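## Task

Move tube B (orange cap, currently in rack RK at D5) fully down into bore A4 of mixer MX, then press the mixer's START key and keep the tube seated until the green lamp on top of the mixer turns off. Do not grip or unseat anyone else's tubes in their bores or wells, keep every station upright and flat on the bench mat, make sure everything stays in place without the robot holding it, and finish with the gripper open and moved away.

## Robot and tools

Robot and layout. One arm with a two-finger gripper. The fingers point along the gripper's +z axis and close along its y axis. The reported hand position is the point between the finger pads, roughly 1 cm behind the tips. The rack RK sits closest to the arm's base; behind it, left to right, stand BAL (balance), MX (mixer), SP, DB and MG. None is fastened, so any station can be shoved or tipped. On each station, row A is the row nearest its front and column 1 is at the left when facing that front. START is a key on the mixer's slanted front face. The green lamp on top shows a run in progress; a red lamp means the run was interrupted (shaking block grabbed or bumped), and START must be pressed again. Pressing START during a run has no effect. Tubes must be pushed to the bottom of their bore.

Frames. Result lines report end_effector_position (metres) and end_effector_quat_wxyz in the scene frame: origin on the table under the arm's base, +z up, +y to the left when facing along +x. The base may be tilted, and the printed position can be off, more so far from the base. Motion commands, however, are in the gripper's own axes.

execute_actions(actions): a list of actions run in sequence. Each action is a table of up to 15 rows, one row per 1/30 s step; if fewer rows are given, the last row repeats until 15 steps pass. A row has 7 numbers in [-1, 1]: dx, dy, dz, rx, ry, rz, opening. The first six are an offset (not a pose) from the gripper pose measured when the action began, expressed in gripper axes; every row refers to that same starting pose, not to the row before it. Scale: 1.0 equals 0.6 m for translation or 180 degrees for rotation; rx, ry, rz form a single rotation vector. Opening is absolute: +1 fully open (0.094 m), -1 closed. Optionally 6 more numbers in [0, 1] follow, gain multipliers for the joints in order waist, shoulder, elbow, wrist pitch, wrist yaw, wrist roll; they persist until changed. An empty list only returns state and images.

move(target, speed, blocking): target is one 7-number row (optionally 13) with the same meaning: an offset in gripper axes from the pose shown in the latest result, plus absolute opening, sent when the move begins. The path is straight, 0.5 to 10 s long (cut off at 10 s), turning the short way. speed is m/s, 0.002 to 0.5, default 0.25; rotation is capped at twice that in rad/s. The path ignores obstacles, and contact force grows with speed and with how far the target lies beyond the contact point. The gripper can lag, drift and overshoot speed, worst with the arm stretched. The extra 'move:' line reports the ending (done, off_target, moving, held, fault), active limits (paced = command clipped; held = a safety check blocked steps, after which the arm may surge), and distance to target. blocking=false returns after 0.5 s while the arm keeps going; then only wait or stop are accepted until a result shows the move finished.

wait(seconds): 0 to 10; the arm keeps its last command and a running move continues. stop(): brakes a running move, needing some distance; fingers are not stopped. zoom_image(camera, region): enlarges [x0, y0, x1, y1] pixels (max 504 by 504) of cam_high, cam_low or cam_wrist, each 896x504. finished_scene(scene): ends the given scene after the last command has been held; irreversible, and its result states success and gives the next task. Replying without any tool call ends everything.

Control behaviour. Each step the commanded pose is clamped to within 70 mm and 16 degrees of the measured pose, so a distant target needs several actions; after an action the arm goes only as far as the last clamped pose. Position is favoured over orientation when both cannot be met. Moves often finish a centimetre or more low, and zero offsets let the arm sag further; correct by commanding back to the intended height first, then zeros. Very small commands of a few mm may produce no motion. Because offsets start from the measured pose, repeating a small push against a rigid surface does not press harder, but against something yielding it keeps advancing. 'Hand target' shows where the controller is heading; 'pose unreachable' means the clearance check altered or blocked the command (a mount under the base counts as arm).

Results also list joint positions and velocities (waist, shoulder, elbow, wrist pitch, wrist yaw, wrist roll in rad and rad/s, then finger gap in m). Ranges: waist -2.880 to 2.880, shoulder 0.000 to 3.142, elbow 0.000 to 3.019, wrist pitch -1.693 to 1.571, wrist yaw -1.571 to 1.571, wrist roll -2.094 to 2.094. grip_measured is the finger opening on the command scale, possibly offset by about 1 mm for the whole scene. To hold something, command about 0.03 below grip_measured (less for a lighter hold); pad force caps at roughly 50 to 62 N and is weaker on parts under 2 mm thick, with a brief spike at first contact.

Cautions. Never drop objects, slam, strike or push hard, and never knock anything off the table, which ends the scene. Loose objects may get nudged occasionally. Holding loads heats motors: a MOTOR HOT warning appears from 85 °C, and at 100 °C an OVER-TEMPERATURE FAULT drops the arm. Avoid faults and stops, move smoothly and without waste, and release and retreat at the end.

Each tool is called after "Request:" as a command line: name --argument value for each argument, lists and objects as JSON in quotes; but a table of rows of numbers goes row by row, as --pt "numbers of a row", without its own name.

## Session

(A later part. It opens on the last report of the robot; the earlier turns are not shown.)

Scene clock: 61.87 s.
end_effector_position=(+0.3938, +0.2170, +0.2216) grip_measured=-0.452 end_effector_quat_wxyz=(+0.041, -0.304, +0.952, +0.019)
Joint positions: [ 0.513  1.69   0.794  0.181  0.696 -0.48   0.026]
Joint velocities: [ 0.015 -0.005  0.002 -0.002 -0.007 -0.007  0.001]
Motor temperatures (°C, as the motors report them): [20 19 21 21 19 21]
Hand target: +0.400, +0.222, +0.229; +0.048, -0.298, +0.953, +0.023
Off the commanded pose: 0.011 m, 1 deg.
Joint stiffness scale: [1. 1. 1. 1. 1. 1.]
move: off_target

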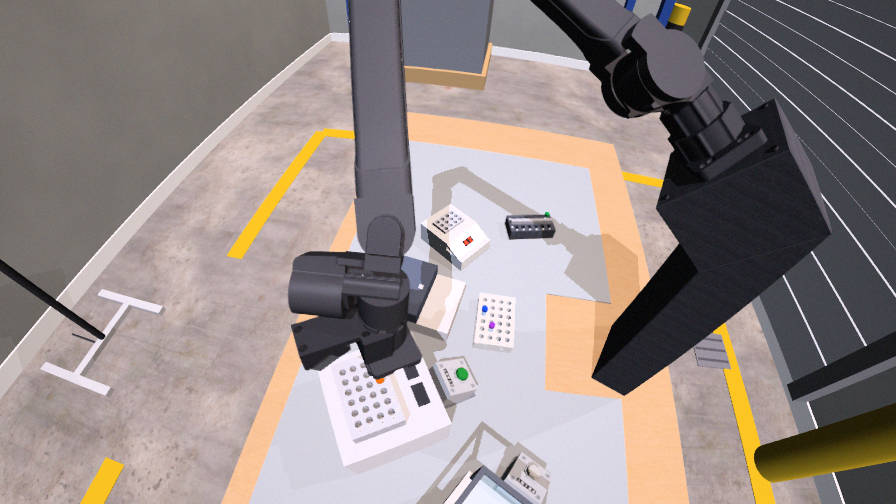

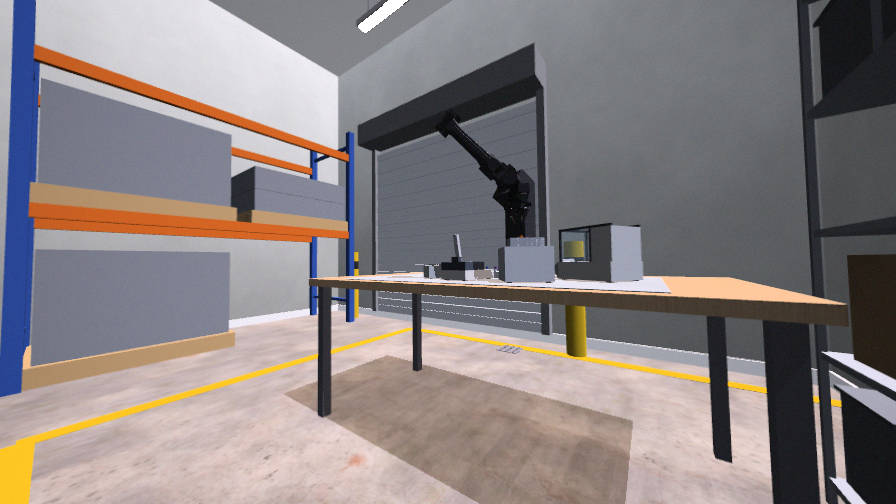

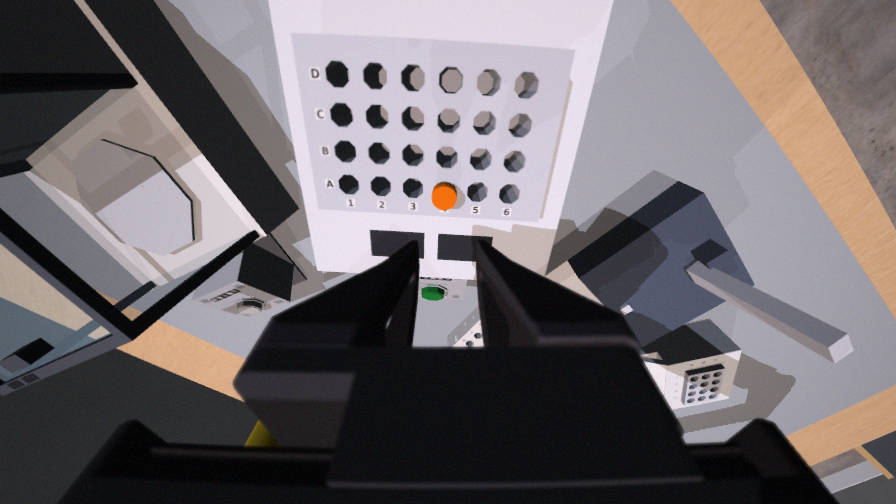

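It dropped in; press it once.

Request:
move --target '[-0.008,-0.005,0.06,0,0,0,-1]' --speed 0.04

Scene clock: 65.30 s.
end_effector_position=(+0.4073, +0.2279, +0.2022) grip_measured=-0.987 end_effector_quat_wxyz=(+0.052, -0.302, +0.951, +0.027)
Joint positions: [ 0.491  1.744  0.848  0.216  0.66  -0.509  0.001]
Joint velocities: [-0.015  0.005  0.007 -0.017 -0.139 -0.007 -0.001]
Motor temperatures (°C, as the motors report them): [20 19 21 21 19 21]
Hand target: +0.401, +0.220, +0.187; +0.041, -0.304, +0.952, +0.019
Off the commanded pose: 0.019 m, 2 deg.
Joint stiffness scale: [1. 1. 1. 1. 1. 1.]
move: off_target

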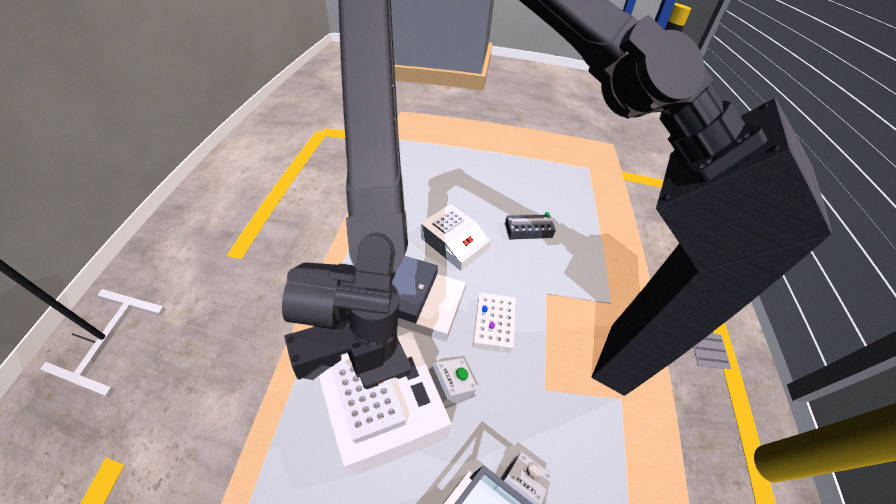

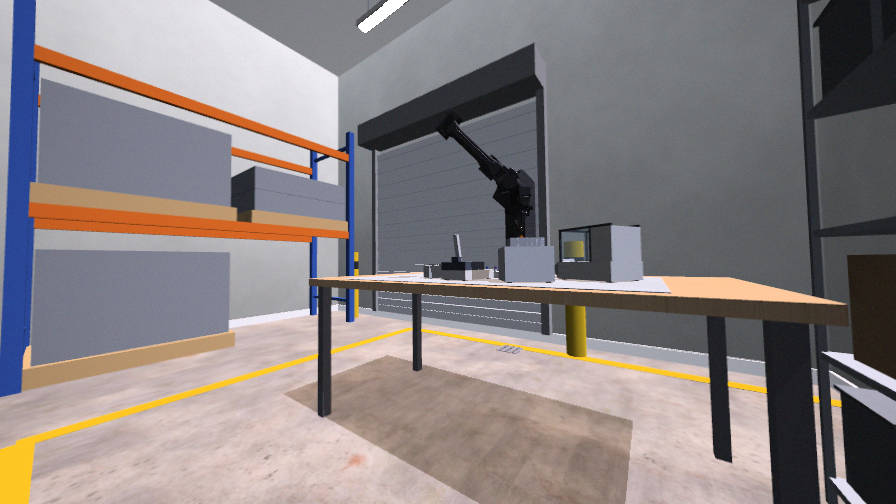

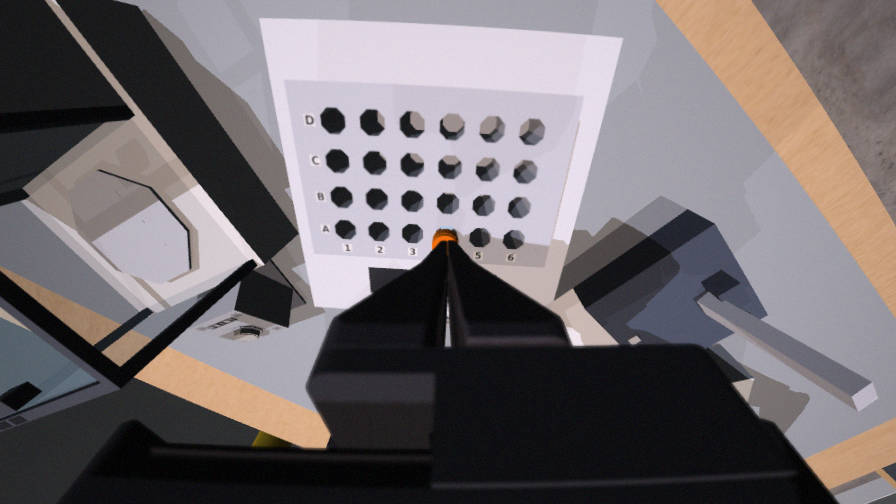

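Request:
move --target '[0.035,-0.004,0.065,0,0.008,0,-1]' --speed 0.03

Scene clock: 68.37 s.
end_effector_position=(+0.4049, +0.2296, +0.1888) grip_measured=-0.987 end_effector_quat_wxyz=(+0.057, -0.303, +0.951, +0.034)
Joint positions: [ 0.47   1.776  0.854  0.261  0.629 -0.533  0.001]
Joint velocities: [-0.015 -0.005 -0.002  0.002 -0.022 -0.007 -0.   ]
Motor temperatures (°C, as the motors report them): [20 19 21 21 19 21]
Hand target: +0.394, +0.216, +0.163; +0.039, -0.302, +0.952, +0.023
Off the commanded pose: 0.032 m, 2 deg.
Joint stiffness scale: [1. 1. 1. 1. 1. 1.]
move: off_target

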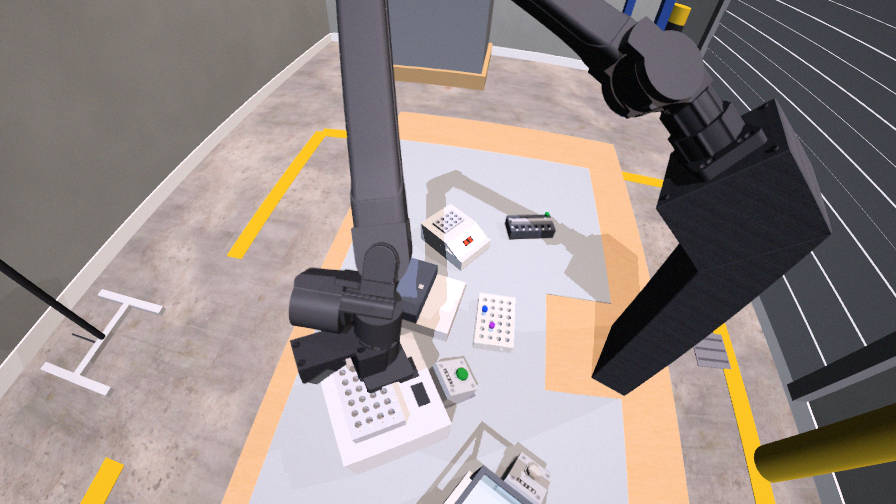

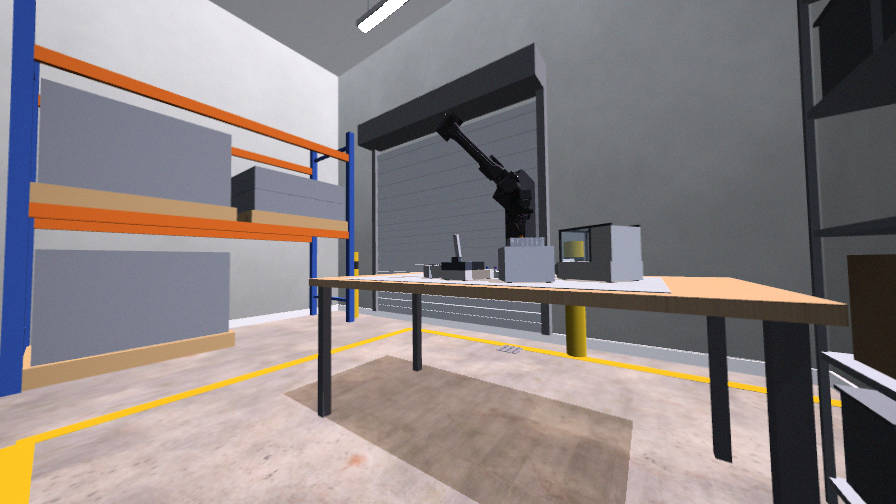

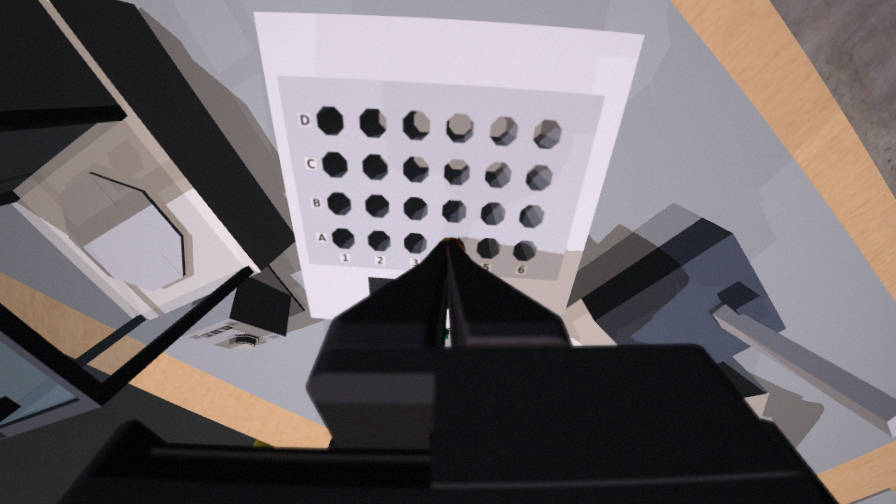

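Request:
move --target '[0,0,-0.07,0,0,0,-1]' --speed 0.08

Request:
move --target '[0.26,0,0.02,0,0,0.5,-1]'

Scene clock: 71.50 s.
end_effector_position=(+0.4048, +0.2224, +0.2254) grip_measured=-0.987 end_effector_quat_wxyz=(+0.058, -0.304, +0.950, +0.030)
Joint positions: [ 0.515  1.68   0.8    0.203  0.671 -0.502  0.001]
Joint velocities: [-0.005 -0.015  0.002  0.007 -0.022 -0.037  0.001]
Motor temperatures (°C, as the motors report them): [20 19 21 21 19 21]
Hand target: +0.402, +0.225, +0.231; +0.057, -0.304, +0.951, +0.033
Off the commanded pose: 0.007 m, 0 deg.
Joint stiffness scale: [1. 1. 1. 1. 1. 1.]
move: done

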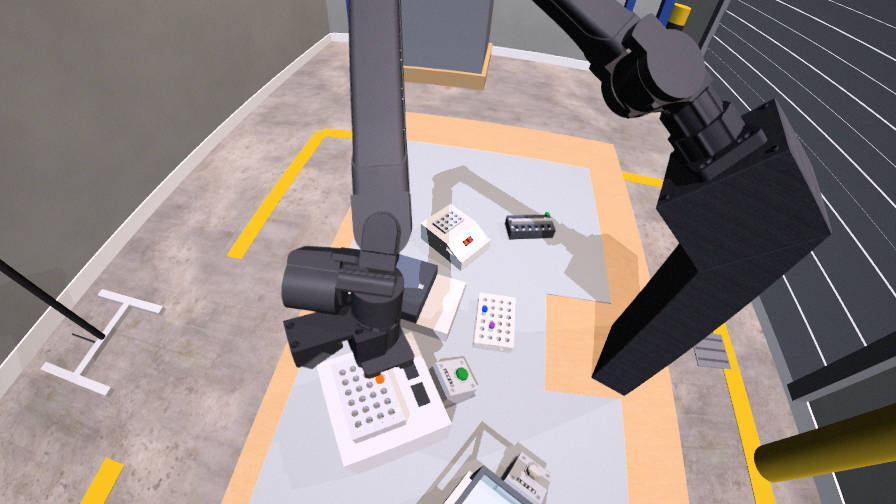

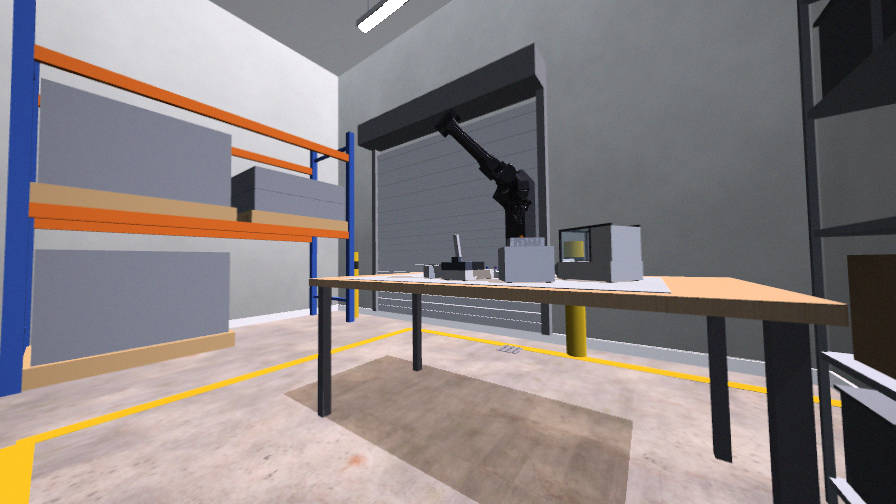

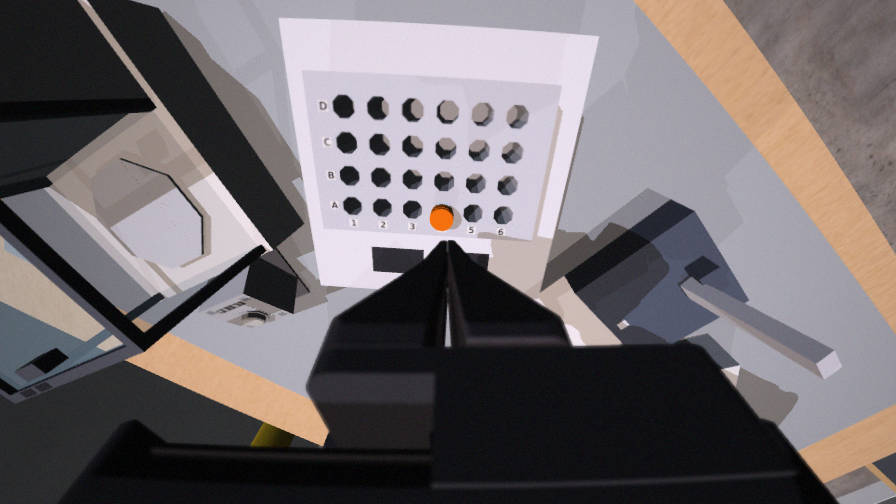

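Scene clock: 75.20 s.
end_effector_position=(+0.2996, +0.1420, +0.1989) grip_measured=-0.987 end_effector_quat_wxyz=(+0.031, +0.453, +0.888, +0.077)
Joint positions: [0.329 1.749 0.481 0.702 0.504 0.907 0.001]
Joint velocities: [-0.015  0.005 -0.017 -0.002 -0.022  0.007 -0.   ]
Motor temperatures (°C, as the motors report them): [20 19 21 21 19 21]
Hand target: +0.281, +0.132, +0.194; +0.019, +0.458, +0.887, +0.062
Off the commanded pose: 0.022 m, 2 deg.
Joint stiffness scale: [1. 1. 1. 1. 1. 1.]
move: off_target

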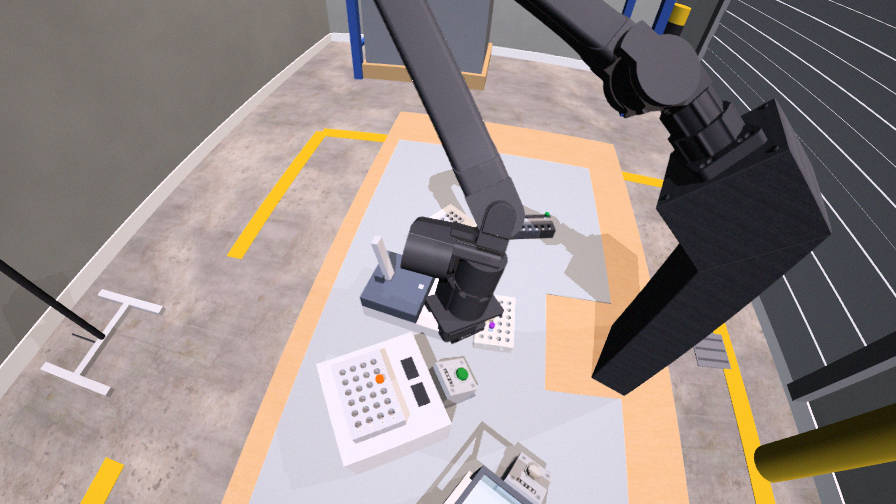

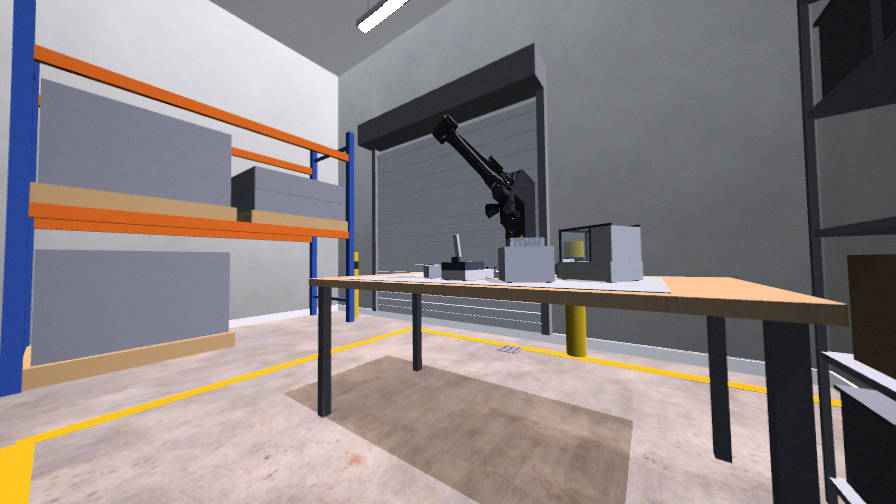

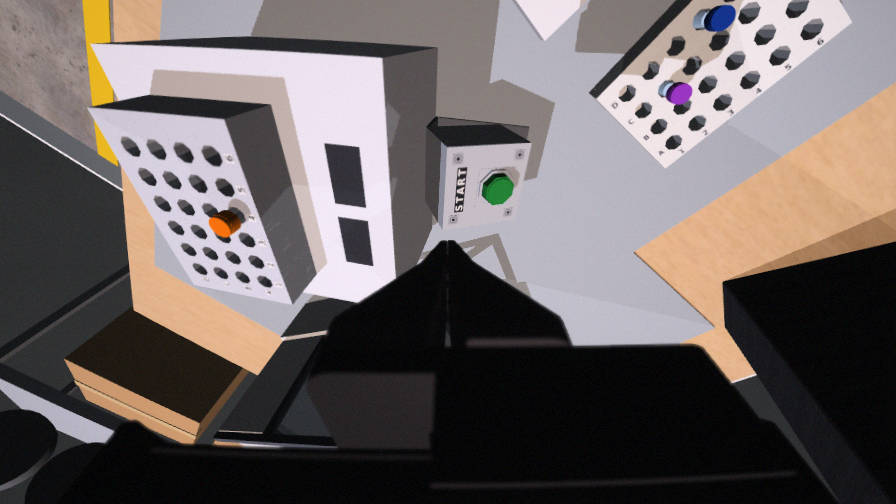

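Request:
move --target '[0.025,-0.1,0.12,-0.08,0,0,-1]' --speed 0.12

Scene clock: 78.43 s.
end_effector_position=(+0.2501, +0.1332, +0.1251) grip_measured=-0.987 end_effector_quat_wxyz=(+0.078, +0.447, +0.870, +0.194)
Joint positions: [0.093 2.204 0.519 1.333 0.101 0.749 0.001]
Joint velocities: [-0.015  0.005 -0.002  0.002  0.022  0.037 -0.001]
Motor temperatures (°C, as the motors report them): [20 19 22 21 19 21]
Hand target: +0.250, +0.127, +0.118; +0.085, +0.446, +0.871, +0.188
Off the commanded pose: 0.009 m, 1 deg.
Joint stiffness scale: [1. 1. 1. 1. 1. 1.]
move: done

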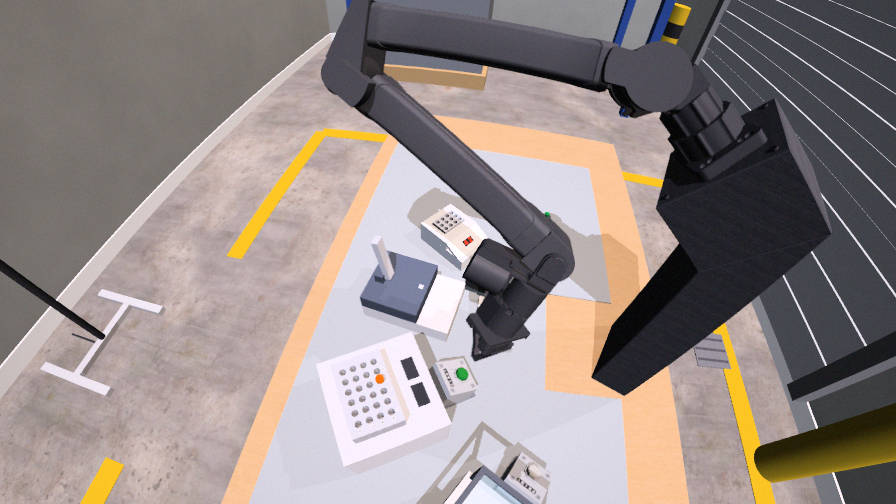

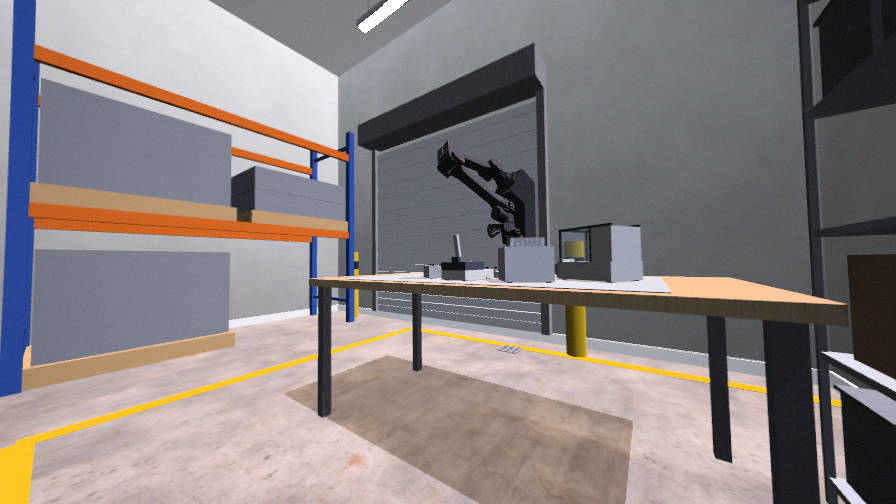

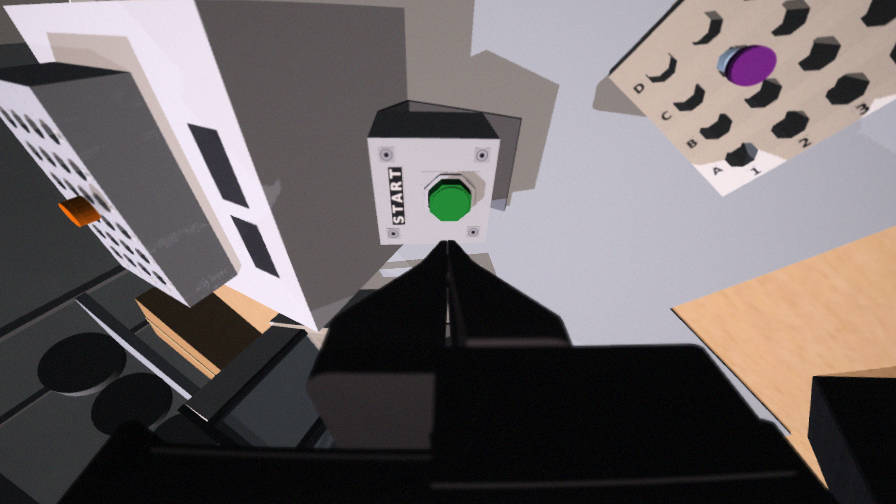

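Request:
move --target '[-0.008,-0.012,0.085,0,0,0,-1]' --speed 0.04

Scene clock: 81.40 s.
end_effector_position=(+0.2752, +0.1470, +0.0868) grip_measured=-0.987 end_effector_quat_wxyz=(+0.086, +0.448, +0.866, +0.207)
Joint positions: [0.082 2.236 0.648 1.262 0.071 0.747 0.001]
Joint velocities: [-0.005 -0.005  0.012 -0.012  0.007 -0.022 -0.   ]
Motor temperatures (°C, as the motors report them): [20 19 22 21 19 21]
Hand target: +0.263, +0.140, +0.076; +0.078, +0.447, +0.870, +0.194
Off the commanded pose: 0.018 m, 2 deg.
Joint stiffness scale: [1. 1. 1. 1. 1. 1.]
move: off_target

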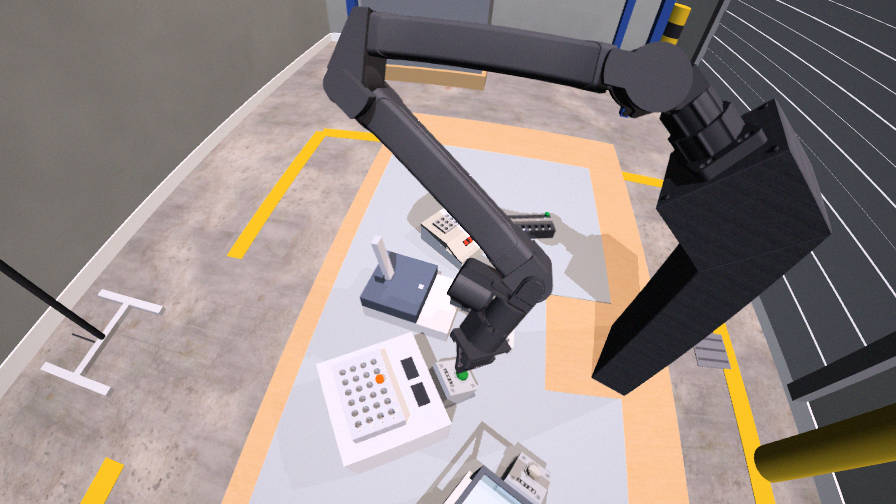

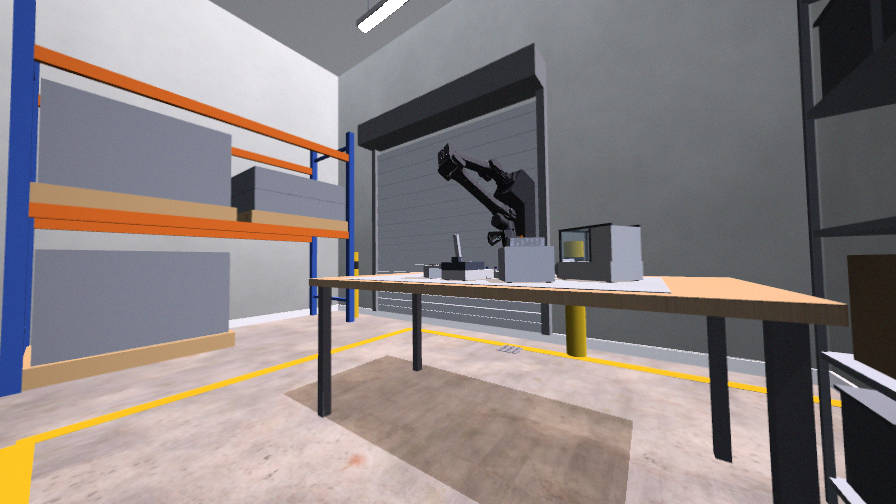

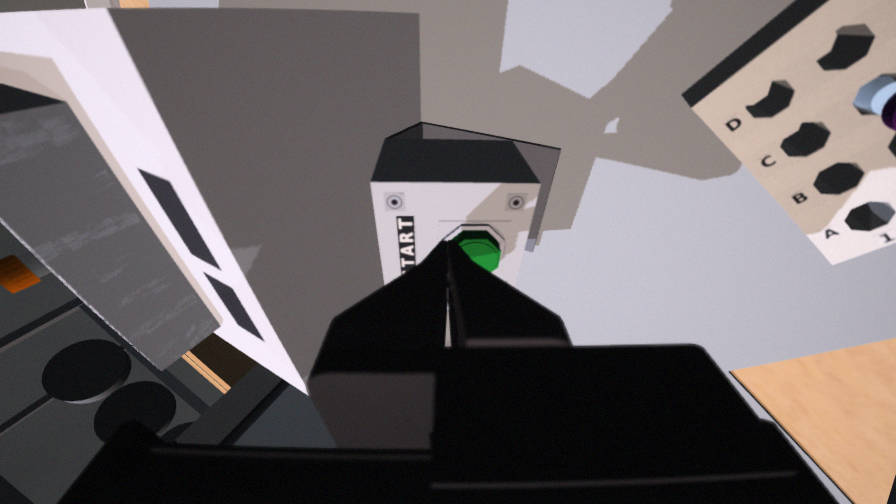

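Request:
move --target '[0.008,-0.048,0,0.008,0,0,-1]' --speed 0.04

Request:
move --target '[0,-0.025,0.04,0.006,0,0,-1]' --speed 0.03

Scene clock: 84.73 s.
end_effector_position=(+0.2593, +0.1446, +0.0814) grip_measured=-0.987 end_effector_quat_wxyz=(+0.080, +0.449, +0.866, +0.206)
Joint positions: [0.065 2.277 0.648 1.291 0.054 0.747 0.001]
Joint velocities: [ 0.015 -0.015 -0.012  0.012  0.066 -0.037 -0.   ]
Motor temperatures (°C, as the motors report them): [20 19 22 21 19 21]
Hand target: +0.251, +0.136, +0.075; +0.081, +0.449, +0.868, +0.196
Off the commanded pose: 0.014 m, 1 deg.
Joint stiffness scale: [1. 1. 1. 1. 1. 1.]
move: off_target

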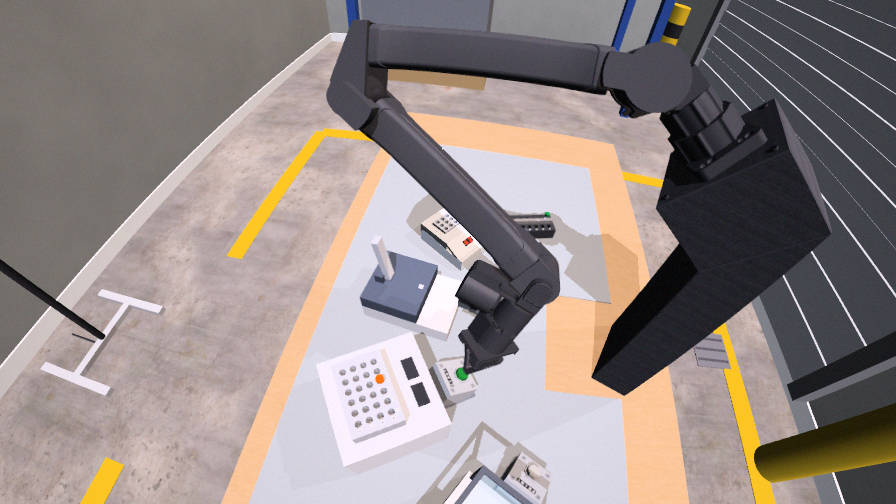

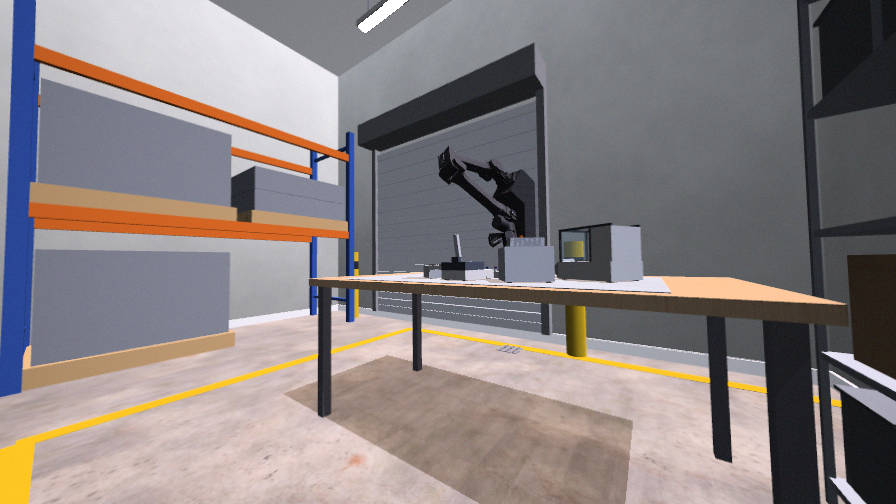

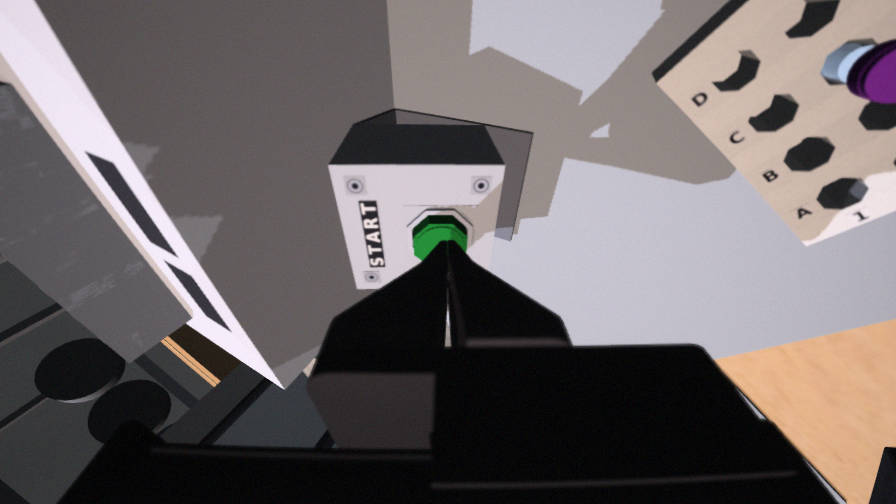

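Scene clock: 85.90 s.
end_effector_position=(+0.2664, +0.1470, +0.0732) grip_measured=-0.987 end_effector_quat_wxyz=(+0.086, +0.450, +0.864, +0.209)
Joint positions: [0.063 2.285 0.677 1.283 0.049 0.747 0.001]
Joint velocities: [-0.015  0.005 -0.007 -0.017 -0.022 -0.022  0.001]
Motor temperatures (°C, as the motors report them): [20 19 22 21 19 21]
Hand target: +0.255, +0.143, +0.055; +0.076, +0.450, +0.868, +0.197
Off the commanded pose: 0.023 m, 2 deg.
Joint stiffness scale: [1. 1. 1. 1. 1. 1.]
move: off_target

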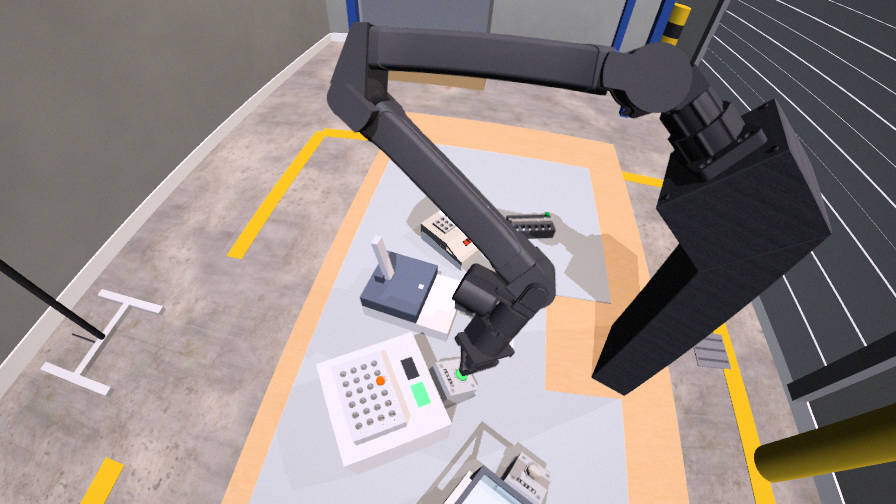

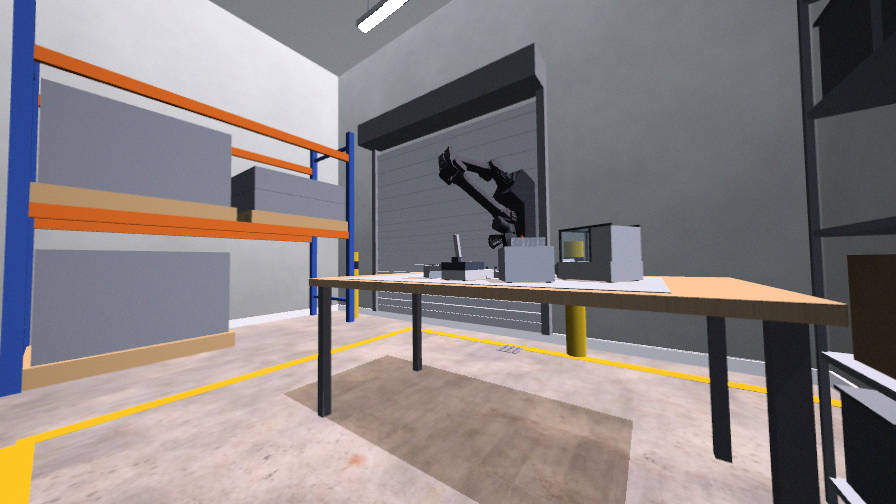

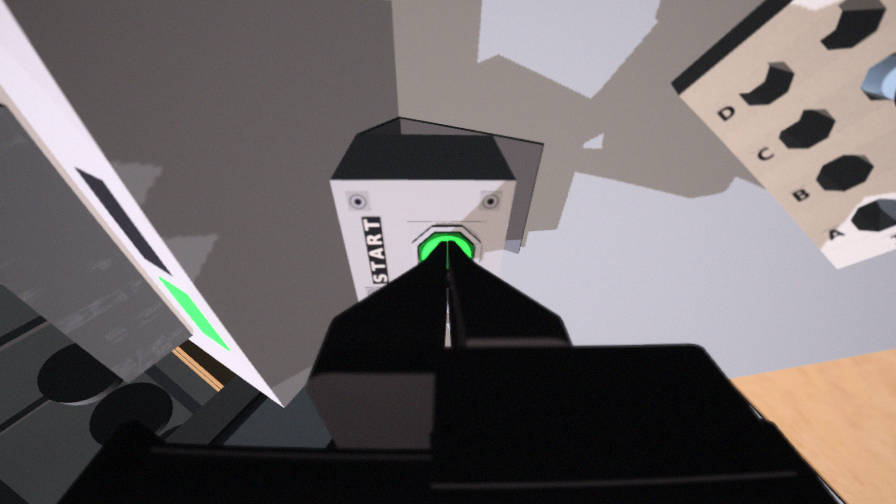

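Request:
move --target '[0,0,-0.15,0,0,0,-1]' --speed 0.1

Request:
wait --seconds 10

Request:
wait --seconds 10

Scene clock: 88.97 s.
end_effector_position=(+0.2404, +0.1201, +0.1411) grip_measured=-0.987 end_effector_quat_wxyz=(+0.090, +0.451, +0.864, +0.206)
Joint positions: [0.063 2.227 0.463 1.447 0.057 0.747 0.001]
Joint velocities: [-0.005 -0.005  0.007  0.002 -0.037 -0.007 -0.   ]
Motor temperatures (°C, as the motors report them): [20 19 22 21 19 21]
Hand target: +0.237, +0.121, +0.153; +0.086, +0.450, +0.864, +0.209
Off the commanded pose: 0.014 m, 1 deg.
Joint stiffness scale: [1. 1. 1. 1. 1. 1.]
move: off_target

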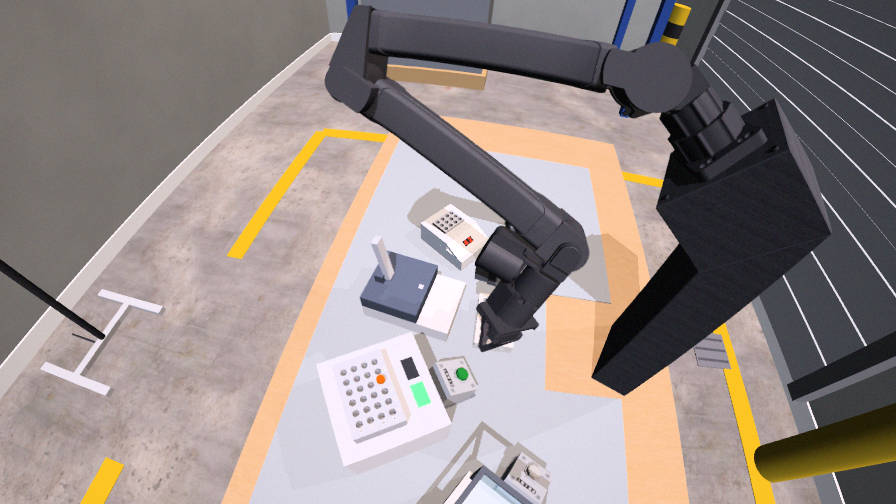

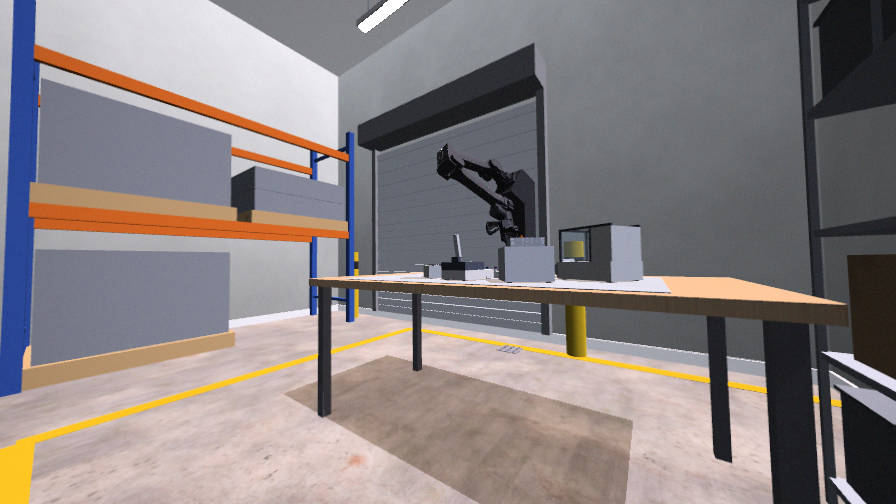

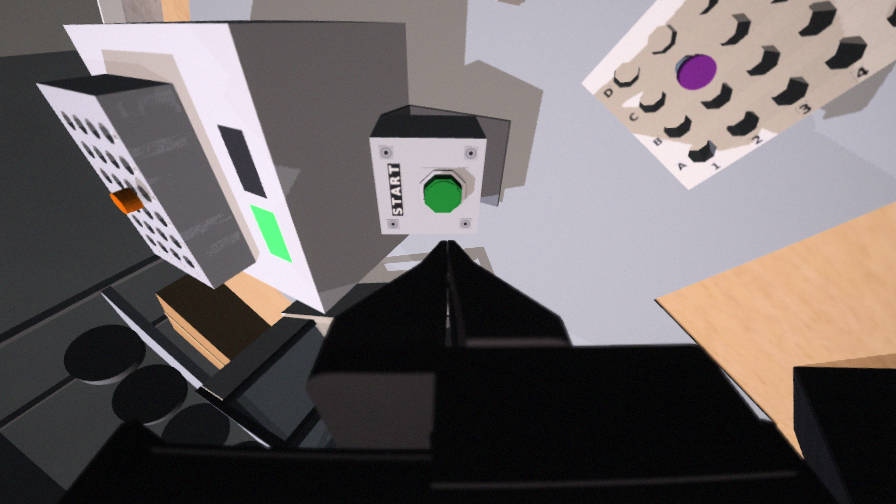

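Scene clock: 98.97 s.
end_effector_position=(+0.2404, +0.1201, +0.1411) grip_measured=-0.987 end_effector_quat_wxyz=(+0.090, +0.451, +0.864, +0.206)
Joint positions: [0.063 2.227 0.463 1.447 0.057 0.747 0.001]
Joint velocities: [-0.015 -0.015 -0.012 -0.022 -0.066 -0.051  0.001]
Motor temperatures (°C, as the motors report them): [20 19 23 21 19 21]
Hand target: +0.237, +0.121, +0.153; +0.086, +0.450, +0.864, +0.209
Off the commanded pose: 0.014 m, 1 deg.
Joint stiffness scale: [1. 1. 1. 1. 1. 1.]
wait: 10.00 s; at rest by 0.17 s

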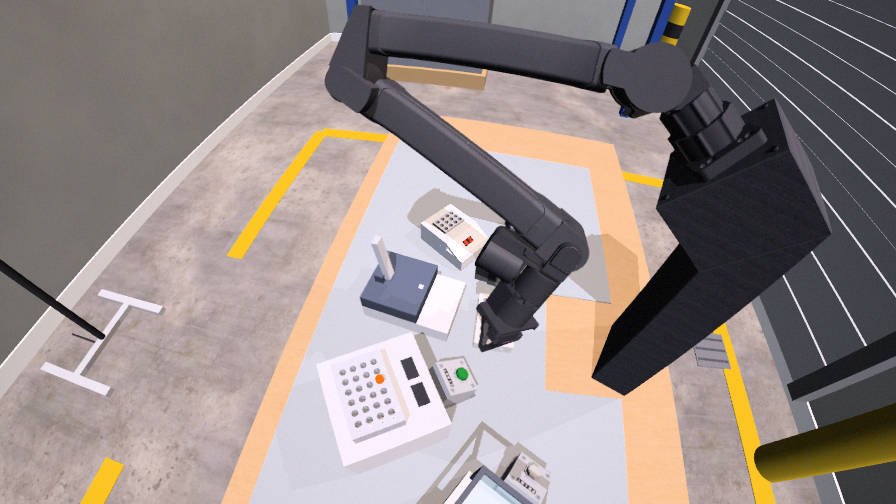

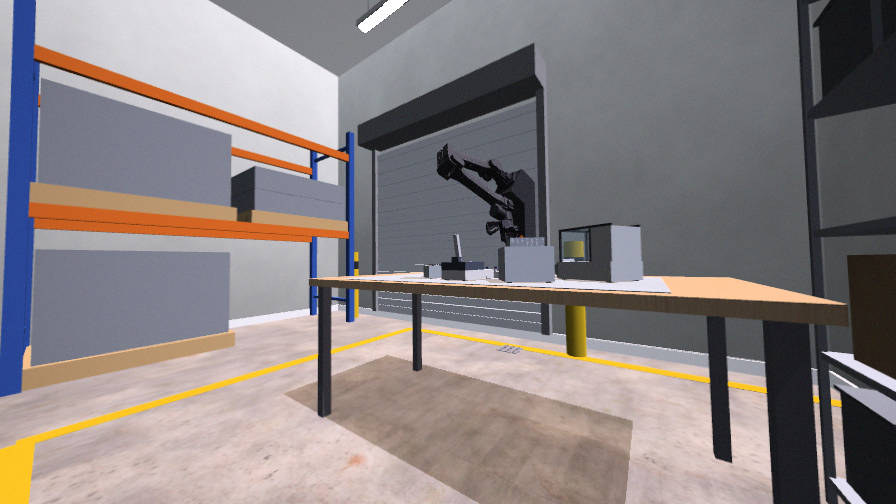

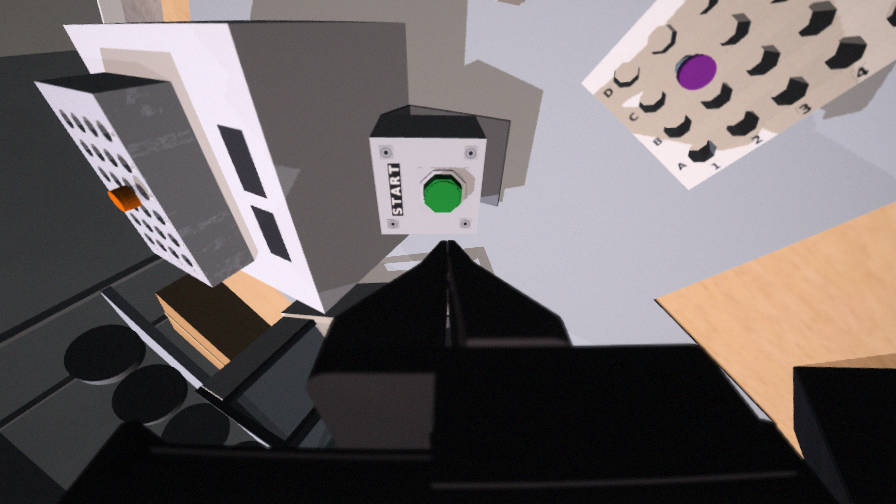

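Scene clock: 108.97 s.
end_effector_position=(+0.2404, +0.1201, +0.1411) grip_measured=-0.987 end_effector_quat_wxyz=(+0.090, +0.451, +0.864, +0.206)
Joint positions: [0.063 2.227 0.463 1.447 0.057 0.747 0.001]
Joint velocities: [ 0.015 -0.005 -0.012  0.002  0.022  0.007 -0.001]
Motor temperatures (°C, as the motors report them): [20 19 24 21 19 21]
Hand target: +0.237, +0.121, +0.153; +0.086, +0.450, +0.864, +0.209
Off the commanded pose: 0.014 m, 1 deg.
Joint stiffness scale: [1. 1. 1. 1. 1. 1.]
wait: 10.00 s; at rest by 0.17 s

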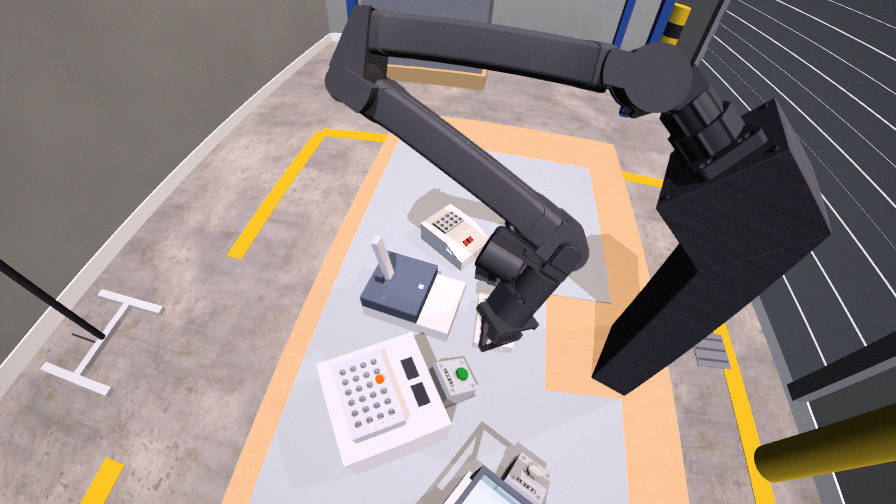

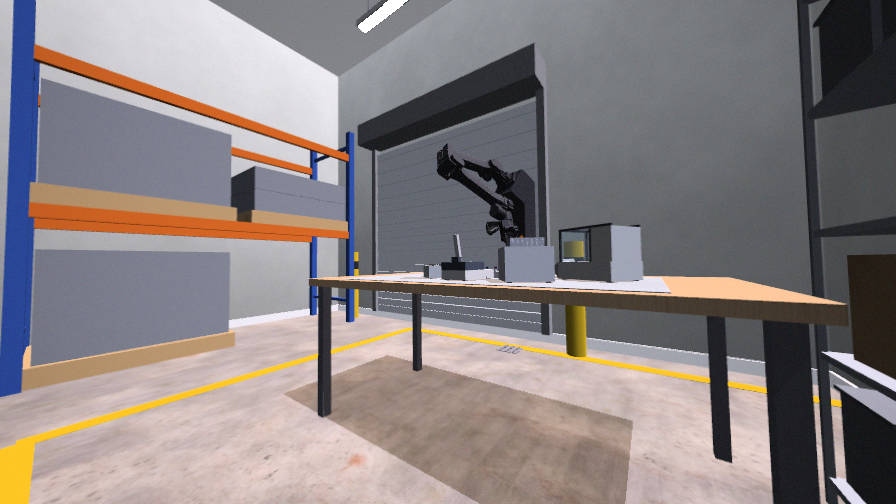

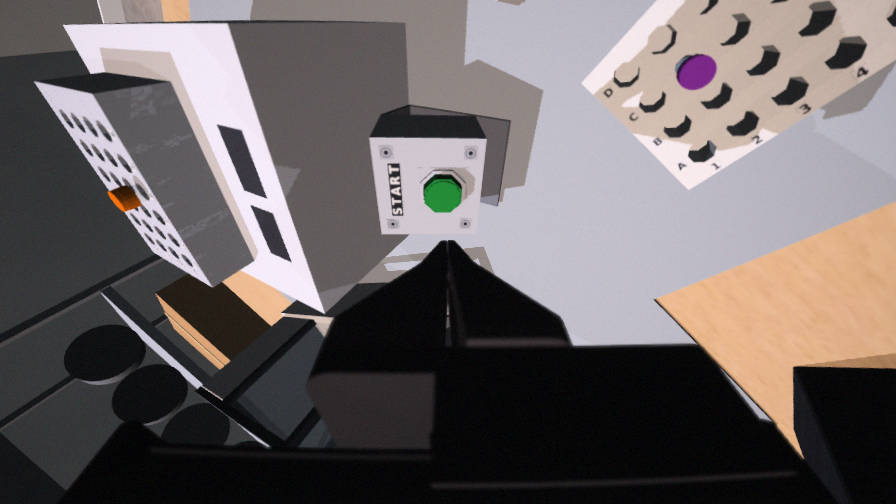

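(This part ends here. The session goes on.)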